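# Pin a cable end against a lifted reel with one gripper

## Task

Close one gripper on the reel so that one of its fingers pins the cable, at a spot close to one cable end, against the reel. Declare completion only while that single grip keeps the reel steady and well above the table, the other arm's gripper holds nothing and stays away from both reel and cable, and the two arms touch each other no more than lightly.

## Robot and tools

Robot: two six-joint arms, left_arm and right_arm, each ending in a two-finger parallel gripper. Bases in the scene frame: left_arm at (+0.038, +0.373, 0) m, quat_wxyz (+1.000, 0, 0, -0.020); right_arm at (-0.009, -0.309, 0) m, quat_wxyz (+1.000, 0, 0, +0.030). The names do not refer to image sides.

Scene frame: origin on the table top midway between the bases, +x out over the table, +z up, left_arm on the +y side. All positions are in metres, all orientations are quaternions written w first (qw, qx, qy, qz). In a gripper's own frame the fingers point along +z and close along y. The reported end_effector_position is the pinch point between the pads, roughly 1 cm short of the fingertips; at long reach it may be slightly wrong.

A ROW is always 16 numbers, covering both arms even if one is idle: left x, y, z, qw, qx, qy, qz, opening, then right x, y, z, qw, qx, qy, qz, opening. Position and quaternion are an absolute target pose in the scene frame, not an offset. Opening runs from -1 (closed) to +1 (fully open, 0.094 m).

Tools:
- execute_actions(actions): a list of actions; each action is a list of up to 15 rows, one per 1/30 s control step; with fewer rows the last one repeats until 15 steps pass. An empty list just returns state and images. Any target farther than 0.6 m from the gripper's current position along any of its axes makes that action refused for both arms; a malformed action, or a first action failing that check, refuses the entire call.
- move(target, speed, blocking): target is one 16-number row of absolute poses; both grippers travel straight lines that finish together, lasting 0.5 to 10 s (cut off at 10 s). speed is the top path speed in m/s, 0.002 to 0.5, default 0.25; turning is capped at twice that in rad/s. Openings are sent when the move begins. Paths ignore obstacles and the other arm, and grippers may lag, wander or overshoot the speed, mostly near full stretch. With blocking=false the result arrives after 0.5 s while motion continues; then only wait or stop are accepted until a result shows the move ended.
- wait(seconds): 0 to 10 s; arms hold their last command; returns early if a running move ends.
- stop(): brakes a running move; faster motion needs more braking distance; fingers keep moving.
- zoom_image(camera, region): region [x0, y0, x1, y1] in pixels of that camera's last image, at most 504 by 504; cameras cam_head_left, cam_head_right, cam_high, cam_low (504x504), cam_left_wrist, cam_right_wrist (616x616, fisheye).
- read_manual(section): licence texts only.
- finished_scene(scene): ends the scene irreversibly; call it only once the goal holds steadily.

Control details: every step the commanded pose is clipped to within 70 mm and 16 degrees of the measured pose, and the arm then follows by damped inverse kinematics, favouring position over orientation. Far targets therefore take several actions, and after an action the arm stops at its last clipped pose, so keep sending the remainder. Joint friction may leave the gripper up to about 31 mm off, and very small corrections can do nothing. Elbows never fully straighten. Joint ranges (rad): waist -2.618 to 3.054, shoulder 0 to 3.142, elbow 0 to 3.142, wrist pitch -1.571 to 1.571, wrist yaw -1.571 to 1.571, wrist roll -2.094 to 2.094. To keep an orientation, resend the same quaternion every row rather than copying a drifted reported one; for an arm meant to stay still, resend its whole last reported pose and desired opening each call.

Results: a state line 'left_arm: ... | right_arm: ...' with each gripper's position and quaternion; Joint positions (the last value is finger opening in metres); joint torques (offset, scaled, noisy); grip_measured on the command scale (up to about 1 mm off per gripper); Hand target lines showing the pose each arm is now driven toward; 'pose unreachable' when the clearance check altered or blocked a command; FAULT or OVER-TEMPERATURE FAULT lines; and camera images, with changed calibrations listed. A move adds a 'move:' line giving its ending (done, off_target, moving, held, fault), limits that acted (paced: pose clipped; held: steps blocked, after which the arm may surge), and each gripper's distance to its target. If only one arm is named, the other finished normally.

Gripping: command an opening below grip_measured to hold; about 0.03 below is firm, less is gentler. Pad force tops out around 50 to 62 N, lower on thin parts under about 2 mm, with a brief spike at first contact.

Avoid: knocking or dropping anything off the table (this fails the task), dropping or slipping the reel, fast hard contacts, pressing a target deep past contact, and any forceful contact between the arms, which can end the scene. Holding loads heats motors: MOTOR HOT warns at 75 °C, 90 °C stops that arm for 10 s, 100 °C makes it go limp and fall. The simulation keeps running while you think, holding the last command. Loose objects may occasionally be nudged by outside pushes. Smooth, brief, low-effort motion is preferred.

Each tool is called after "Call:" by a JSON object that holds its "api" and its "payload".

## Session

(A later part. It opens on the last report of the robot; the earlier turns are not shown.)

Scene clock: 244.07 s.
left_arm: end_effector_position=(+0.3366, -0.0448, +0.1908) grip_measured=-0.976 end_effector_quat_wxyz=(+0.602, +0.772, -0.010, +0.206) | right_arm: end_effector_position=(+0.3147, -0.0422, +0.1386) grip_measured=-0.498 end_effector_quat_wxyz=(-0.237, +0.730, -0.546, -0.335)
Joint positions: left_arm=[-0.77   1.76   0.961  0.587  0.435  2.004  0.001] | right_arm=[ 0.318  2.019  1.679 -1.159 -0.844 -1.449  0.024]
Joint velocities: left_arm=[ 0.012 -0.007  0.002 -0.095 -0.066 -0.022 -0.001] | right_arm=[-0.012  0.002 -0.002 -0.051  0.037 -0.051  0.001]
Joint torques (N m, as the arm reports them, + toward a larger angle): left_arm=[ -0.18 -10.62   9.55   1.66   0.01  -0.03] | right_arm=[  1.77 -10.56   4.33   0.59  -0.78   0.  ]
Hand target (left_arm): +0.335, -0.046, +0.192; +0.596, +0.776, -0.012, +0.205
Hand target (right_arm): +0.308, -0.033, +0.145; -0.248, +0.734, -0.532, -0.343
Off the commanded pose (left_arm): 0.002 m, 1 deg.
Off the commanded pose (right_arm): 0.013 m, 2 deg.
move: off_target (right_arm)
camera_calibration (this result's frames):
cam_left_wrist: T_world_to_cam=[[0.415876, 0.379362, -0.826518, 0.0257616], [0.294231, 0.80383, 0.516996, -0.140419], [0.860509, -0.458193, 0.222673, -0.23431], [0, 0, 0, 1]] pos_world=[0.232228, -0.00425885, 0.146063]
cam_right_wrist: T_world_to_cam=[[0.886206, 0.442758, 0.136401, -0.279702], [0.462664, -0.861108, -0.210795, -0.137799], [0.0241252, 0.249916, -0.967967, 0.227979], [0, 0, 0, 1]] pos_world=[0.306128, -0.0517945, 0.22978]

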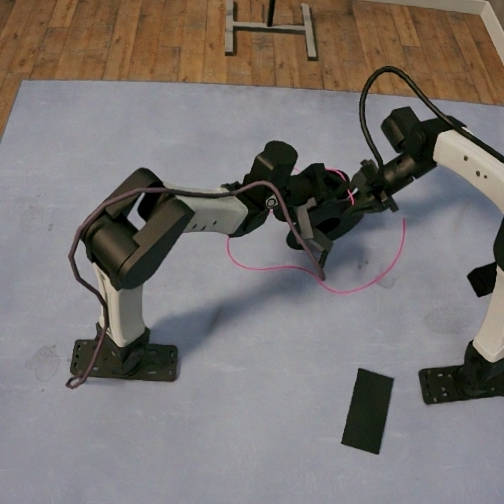

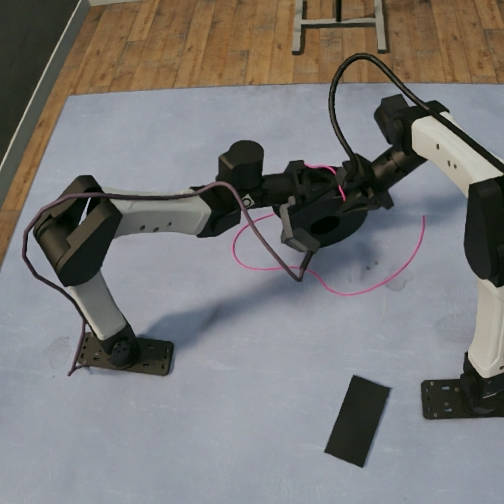

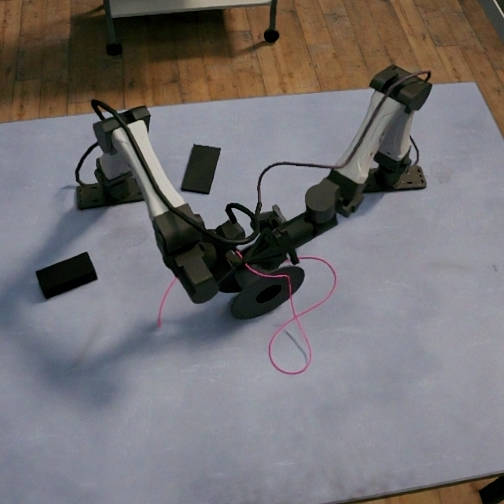

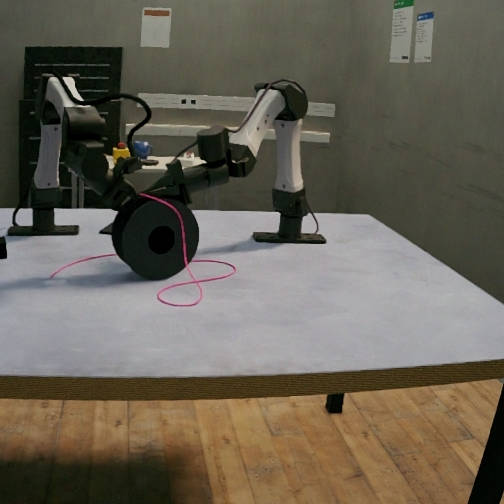

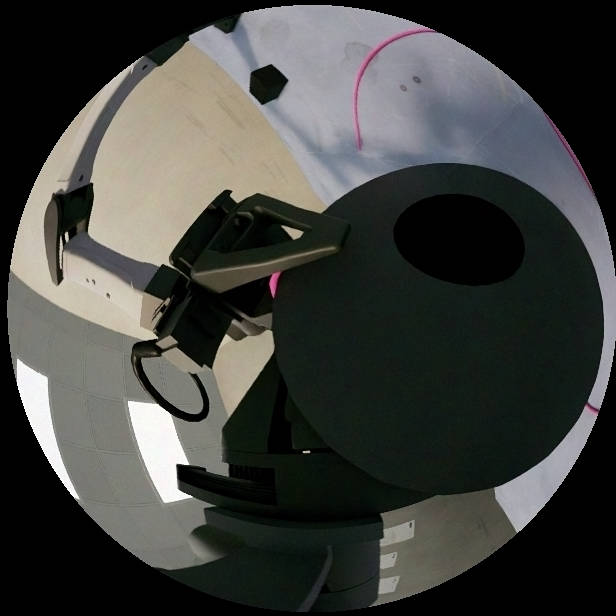

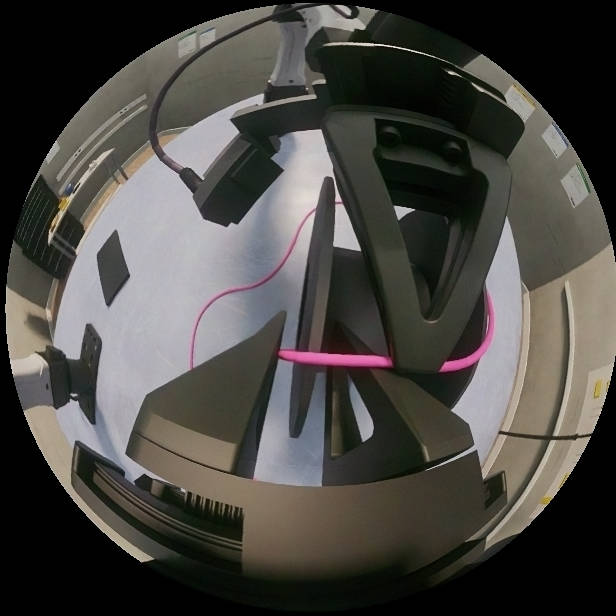

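Cable is bending inside. Close.

Call:
{"api": "move", "payload": {"target": [0.335,-0.046,0.192,0.596,0.777,-0.012,0.205,-1,0.312,-0.04,0.142,0.248,-0.733,0.532,0.342,-1]}}

Call:
{"api": "move", "payload": {"target": [0.335,-0.046,0.2,0.596,0.777,-0.012,0.205,-0.6,0.312,-0.04,0.142,0.248,-0.733,0.532,0.342,-1], "speed": 0.05}}

Call:
{"api": "move", "payload": {"target": [0.30,0.06,0.24,0.596,0.777,-0.012,0.205,-0.6,0.312,-0.04,0.142,0.248,-0.733,0.532,0.342,-1], "speed": 0.12}}

Scene clock: 253.00 s.
left_arm: end_effector_position=(+0.3393, -0.0432, +0.1929) grip_measured=-0.976 end_effector_quat_wxyz=(+0.603, +0.769, -0.009, +0.210) | right_arm: end_effector_position=(+0.3145, -0.0418, +0.1399) grip_measured=-0.904 end_effector_quat_wxyz=(-0.245, +0.740, -0.531, -0.332)
Joint positions: left_arm=[-0.764  1.759  0.962  0.592  0.435  2.005  0.001] | right_arm=[ 0.318  2.017  1.678 -1.159 -0.848 -1.487  0.004]
Joint velocities: left_arm=[ 0.012  0.012  0.007 -0.037  0.007 -0.007  0.   ] | right_arm=[-0.007  0.002 -0.002  0.007  0.037 -0.022  0.   ]
Joint torques (N m, as the arm reports them, + toward a larger angle): left_arm=[ -0.59 -10.62   9.39   1.6    0.01  -0.05] | right_arm=[ 0.11 -9.45  4.83  0.44 -0.72  0.06]
Hand target (left_arm): +0.335, -0.046, +0.192; +0.596, +0.776, -0.012, +0.205
Hand target (right_arm): +0.312, -0.040, +0.142; -0.248, +0.734, -0.532, -0.342
Off the commanded pose (left_arm): 0.005 m, 1 deg.
Off the commanded pose (right_arm): 0.004 m, 1 deg.
move: done
camera_calibration (this result's frames):
cam_left_wrist: T_world_to_cam=[[0.419088, 0.37766, -0.825675, 0.0243821], [0.28655, 0.807895, 0.514971, -0.14038], [0.861542, -0.452415, 0.23036, -0.237885], [0, 0, 0, 1]] pos_world=[0.234955, -0.0034187, 0.147223]
cam_right_wrist: T_world_to_cam=[[0.870415, 0.46315, 0.16694, -0.278262], [0.490295, -0.846192, -0.208733, -0.145452], [0.0445888, 0.263534, -0.963619, 0.22264], [0, 0, 0, 1]] pos_world=[0.303591, -0.0528771, 0.230633]

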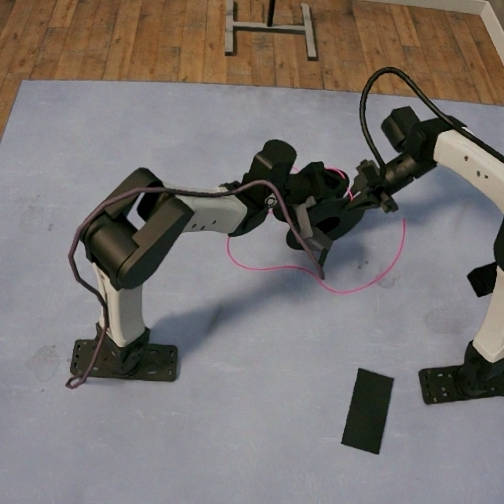

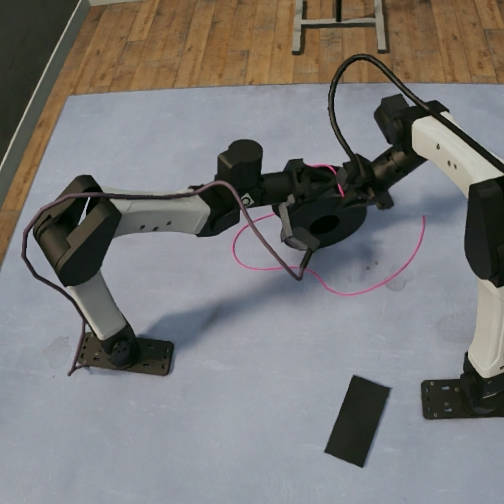

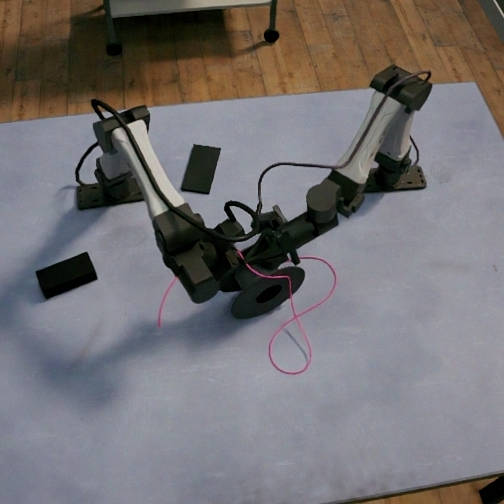

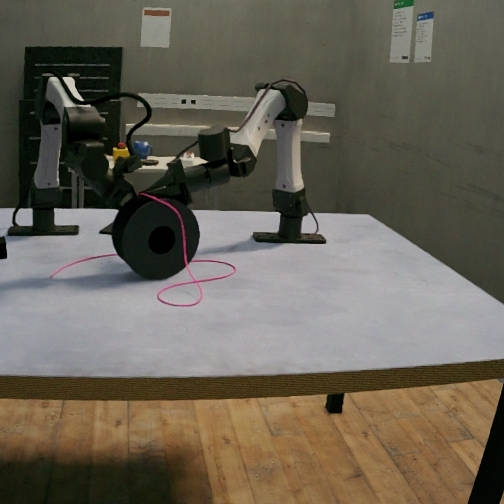

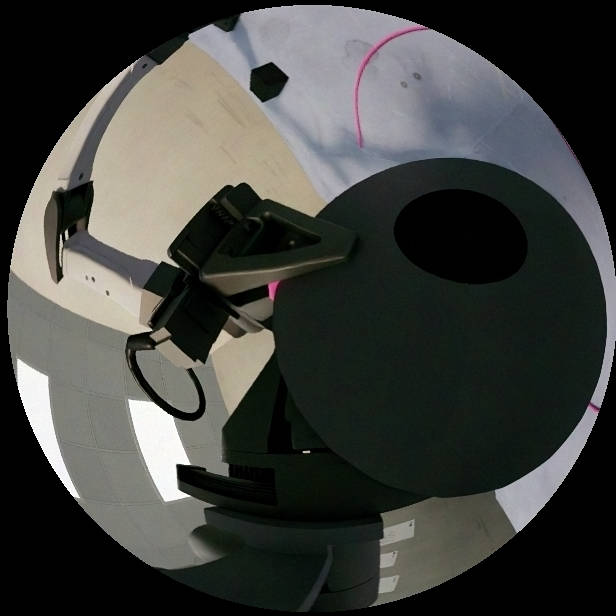

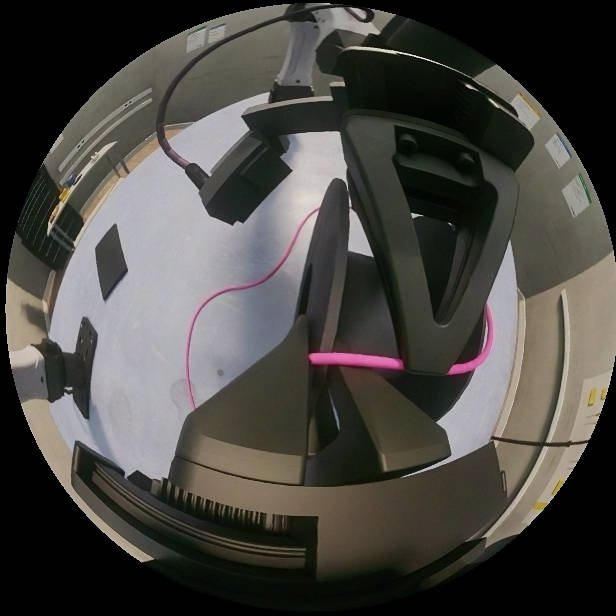

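Scene clock: 253.80 s.
left_arm: end_effector_position=(+0.3391, -0.0425, +0.1929) grip_measured=-0.601 end_effector_quat_wxyz=(+0.595, +0.777, -0.005, +0.204) | right_arm: end_effector_position=(+0.3144, -0.0418, +0.1400) grip_measured=-0.905 end_effector_quat_wxyz=(-0.245, +0.740, -0.530, -0.332)
Joint positions: left_arm=[-0.764  1.748  0.977  0.539  0.433  2.006  0.019] | right_arm=[ 0.318  2.017  1.678 -1.159 -0.849 -1.487  0.004]
Joint velocities: left_arm=[-0.017  0.002 -0.002  0.051  0.022 -0.007 -0.   ] | right_arm=[ 0.002 -0.002 -0.002 -0.037  0.007 -0.022  0.001]
Joint torques (N m, as the arm reports them, + toward a larger angle): left_arm=[ -0.59 -11.     9.63   1.74   0.05  -0.06] | right_arm=[ 0.12 -9.42  4.86  0.47 -0.72  0.06]
Hand target (left_arm): +0.335, -0.046, +0.200; +0.596, +0.776, -0.012, +0.205
Hand target (right_arm): +0.312, -0.040, +0.142; -0.248, +0.734, -0.532, -0.342
Off the commanded pose (left_arm): 0.009 m, 1 deg.
Off the commanded pose (right_arm): 0.004 m, 1 deg.
move: done
camera_calibration (this result's frames):
cam_left_wrist: T_world_to_cam=[[0.403958, 0.395152, -0.825029, 0.0299535], [0.293989, 0.797967, 0.526136, -0.146015], [0.86625, -0.455086, 0.206175, -0.23442], [0, 0, 0, 1]] pos_world=[0.233893, -0.00200234, 0.149868]
cam_right_wrist: T_world_to_cam=[[0.870333, 0.463309, 0.166928, -0.278176], [0.49048, -0.845904, -0.209464, -0.145282], [0.0441587, 0.264179, -0.963462, 0.222861], [0, 0, 0, 1]] pos_world=[0.303522, -0.0528883, 0.230722]

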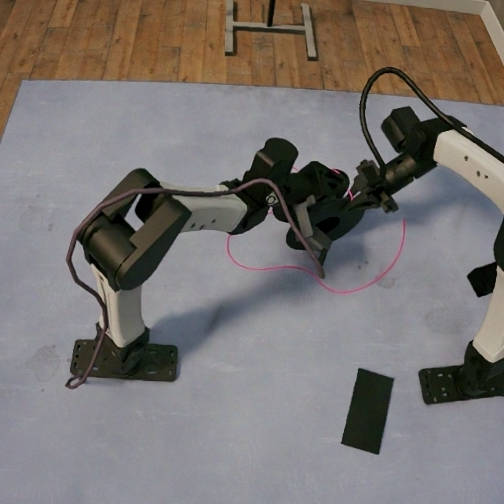

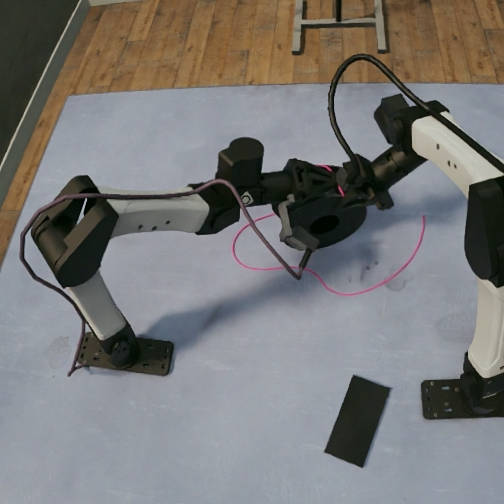

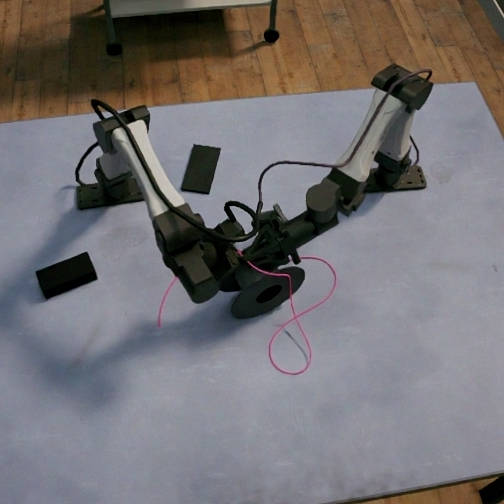

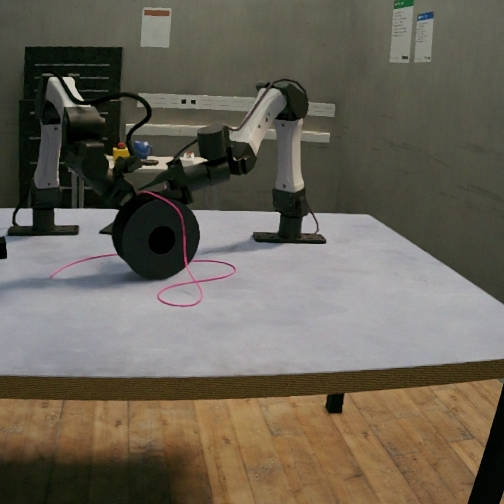

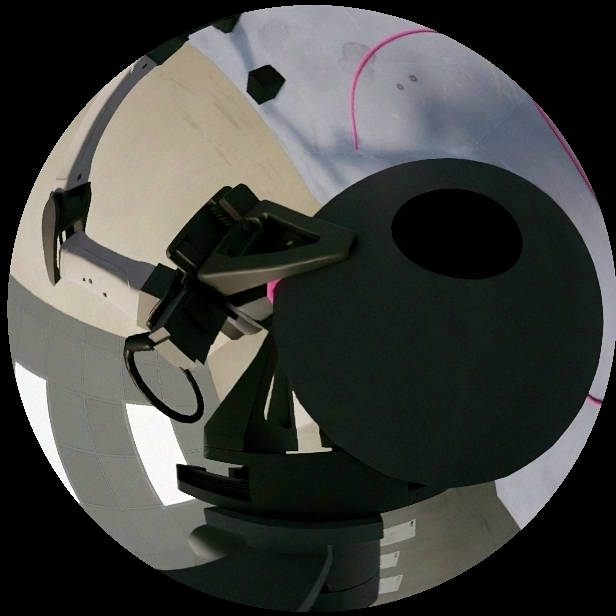

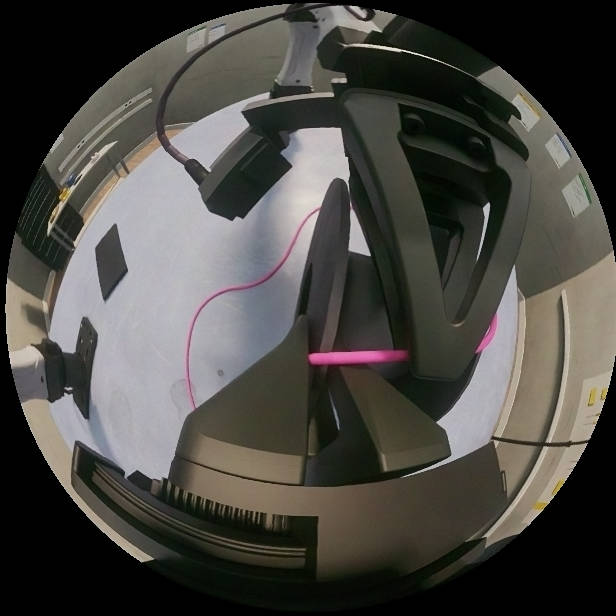

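Scene clock: 255.40 s.
left_arm: end_effector_position=(+0.3045, +0.0558, +0.2518) grip_measured=-0.601 end_effector_quat_wxyz=(+0.602, +0.769, -0.015, +0.215) | right_arm: end_effector_position=(+0.3145, -0.0417, +0.1400) grip_measured=-0.905 end_effector_quat_wxyz=(-0.245, +0.740, -0.531, -0.332)
Joint positions: left_arm=[-0.597  1.299  0.785  0.291  0.599  2.06   0.019] | right_arm=[ 0.318  2.017  1.678 -1.158 -0.849 -1.485  0.004]
Joint velocities: left_arm=[-0.012 -0.022 -0.012 -0.007 -0.007 -0.066 -0.   ] | right_arm=[ 0.002  0.002 -0.007 -0.022 -0.037 -0.051 -0.001]
Joint torques (N m, as the arm reports them, + toward a larger angle): left_arm=[ 0.69 -6.56  7.11  1.71  0.23 -0.04] | right_arm=[ 0.12 -9.45  4.84  0.45 -0.71  0.04]
Hand target (left_arm): +0.301, +0.061, +0.241; +0.595, +0.777, -0.013, +0.206
Hand target (right_arm): +0.312, -0.040, +0.142; -0.248, +0.734, -0.532, -0.342
Off the commanded pose (left_arm): 0.013 m, 2 deg.
Off the commanded pose (right_arm): 0.004 m, 1 deg.
move: off_target (left_arm)
camera_calibration (this result's frames):
cam_left_wrist: T_world_to_cam=[[0.432104, 0.379015, -0.818311, 0.0443493], [0.281815, 0.805203, 0.521755, -0.240882], [0.85666, -0.456065, 0.24112, -0.177682], [0, 0, 0, 1]] pos_world=[0.200934, 0.0961152, 0.204816]
cam_right_wrist: T_world_to_cam=[[0.871357, 0.461799, 0.165767, -0.278549], [0.488733, -0.846748, -0.210137, -0.144639], [0.0433223, 0.26412, -0.963516, 0.223158], [0, 0, 0, 1]] pos_world=[0.303738, -0.0527797, 0.230796]

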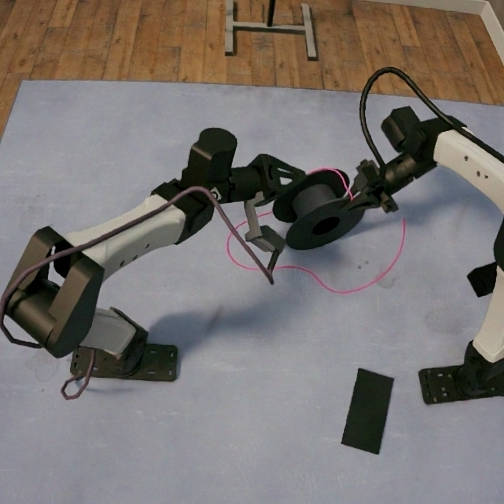

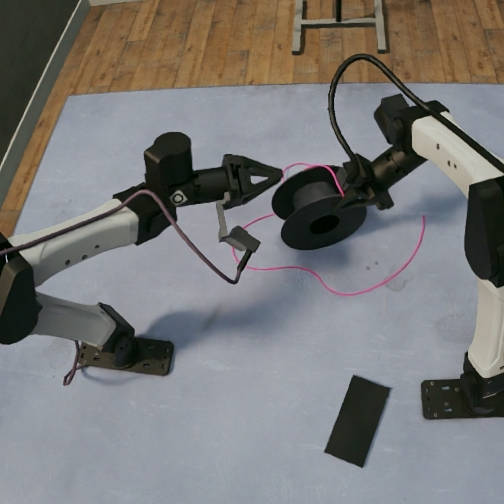

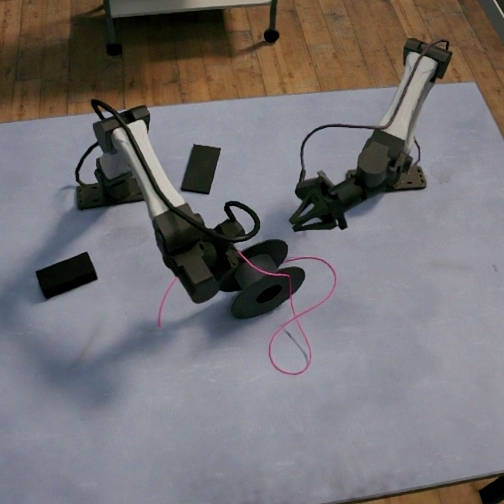

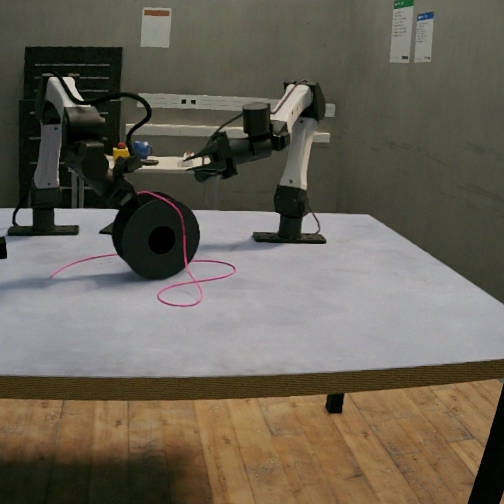

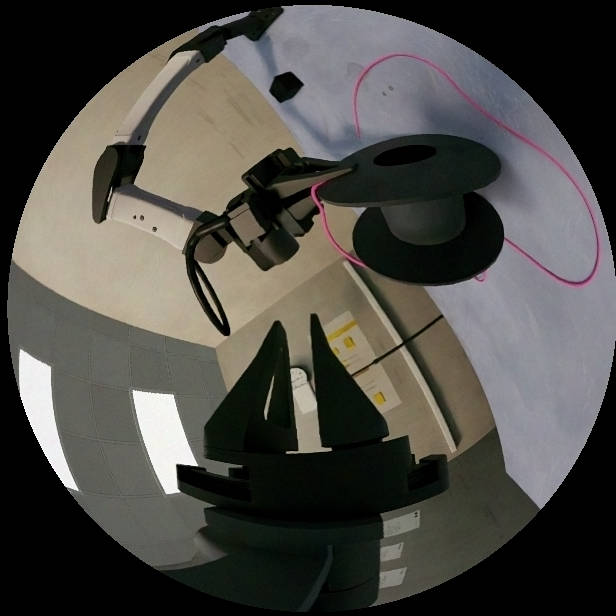

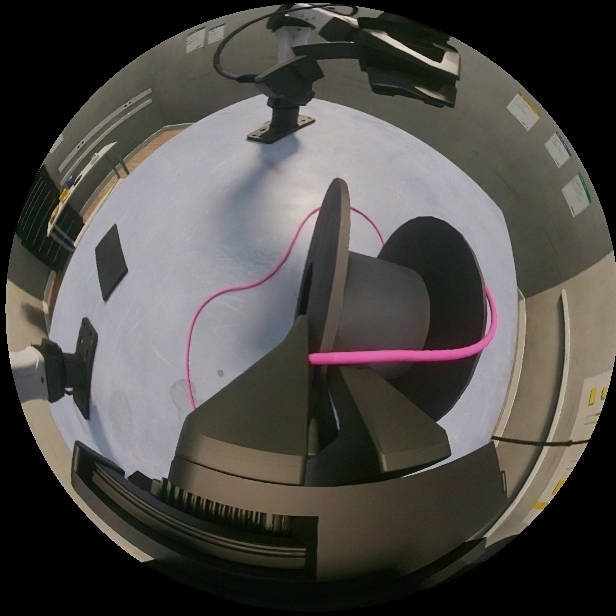

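Call:
{"api": "move", "payload": {"target": [0.2,0.28,0.25,0.596,0.777,-0.012,0.205,-0.6,0.30,-0.08,0.35,0.248,-0.733,0.532,0.342,-1], "speed": 0.1}}

Scene clock: 272.20 s.
left_arm: end_effector_position=(+0.2033, +0.2803, +0.2553) grip_measured=-0.601 end_effector_quat_wxyz=(+0.611, +0.704, +0.069, +0.356) | right_arm: end_effector_position=(+0.3036, -0.0794, +0.3282) grip_measured=-0.905 end_effector_quat_wxyz=(-0.335, +0.683, -0.577, -0.296)
Joint positions: left_arm=[ 0.666  0.271  0.343 -0.158  1.573  2.086  0.019] | right_arm=[ 0.224  1.84   2.156 -1.556 -0.883 -1.297  0.004]
Joint velocities: left_arm=[ 0.022 -0.022 -0.007 -0.051  0.037 -0.081 -0.   ] | right_arm=[0.007 0.007 0.012 0.066 0.007 0.007 0.001]
Joint torques (N m, as the arm reports them, + toward a larger angle): left_arm=[ 0.83  1.55  6.78  1.16  0.21 -0.16] | right_arm=[-1.   -8.86  7.31  0.87 -0.95 -0.07]
Hand target (left_arm): +0.201, +0.280, +0.249; +0.616, +0.702, +0.077, +0.348
Hand target (right_arm): +0.299, -0.081, +0.350; -0.365, +0.680, -0.561, -0.298
Off the commanded pose (left_arm): 0.006 m, 21 deg; orientation clipped at the last step of the last action.
Off the commanded pose (right_arm): 0.022 m, 14 deg.
joint sent to its limit (left arm) — the command would take joint 5 (wrist yaw) past its upper limit, so that joint was sent only as far as its limit.
joint sent to its limit (right arm) — the command would take joint 4 (wrist pitch) past its lower limit, so that joint was sent only as far as its limit.
move: off_target (left_arm, right_arm); limits=paced
camera_calibration (this result's frames):
cam_left_wrist: T_world_to_cam=[[0.43445, 0.39805, -0.807967, -0.0026166], [-0.0413537, 0.904916, 0.423576, -0.332086], [0.899746, -0.15061, 0.409601, -0.126818], [0, 0, 0, 1]] pos_world=[0.101508, 0.282451, 0.190494]
cam_right_wrist: T_world_to_cam=[[0.925662, 0.255009, 0.279499, -0.353069], [0.327427, -0.91008, -0.254059, -0.073382], [0.18958, 0.326688, -0.925924, 0.363184], [0, 0, 0, 1]] pos_world=[0.281998, -0.0953956, 0.41632]

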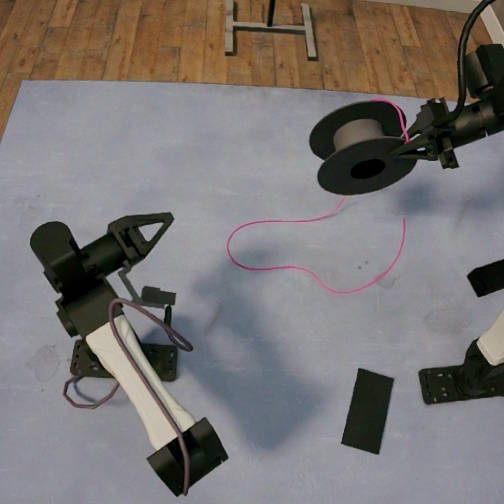

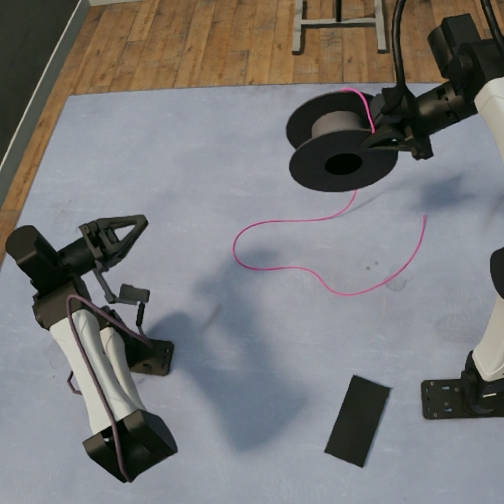

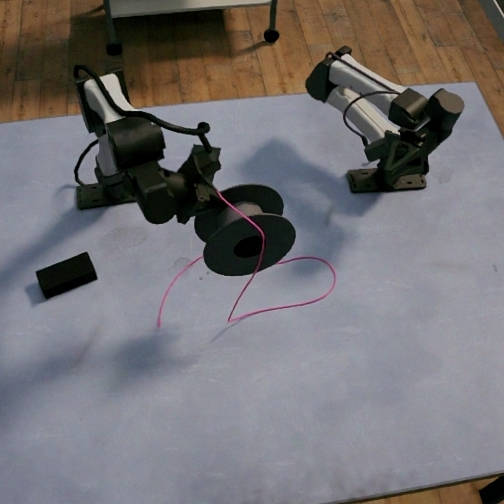

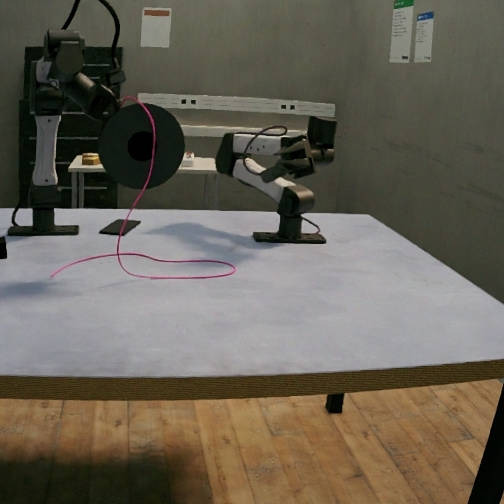

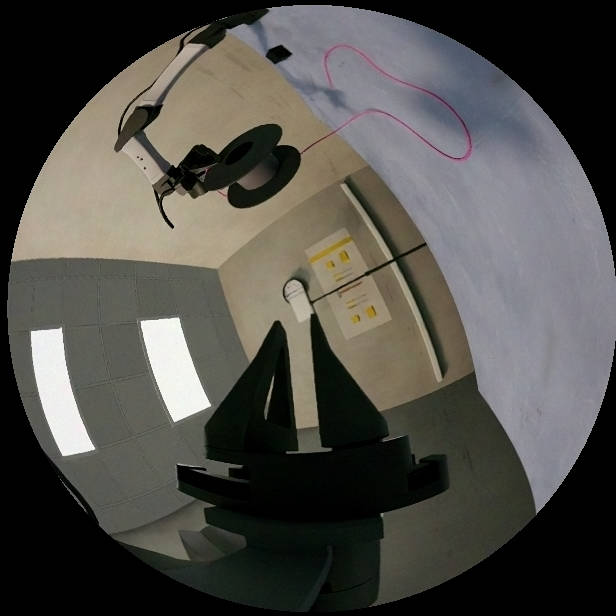

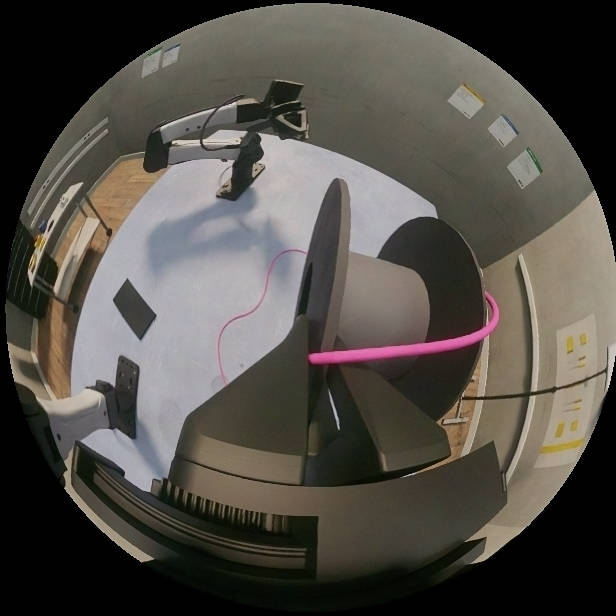

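Call:
{"api": "finished_scene", "payload": {"scene": 1}}

The scene is finished: the task was done.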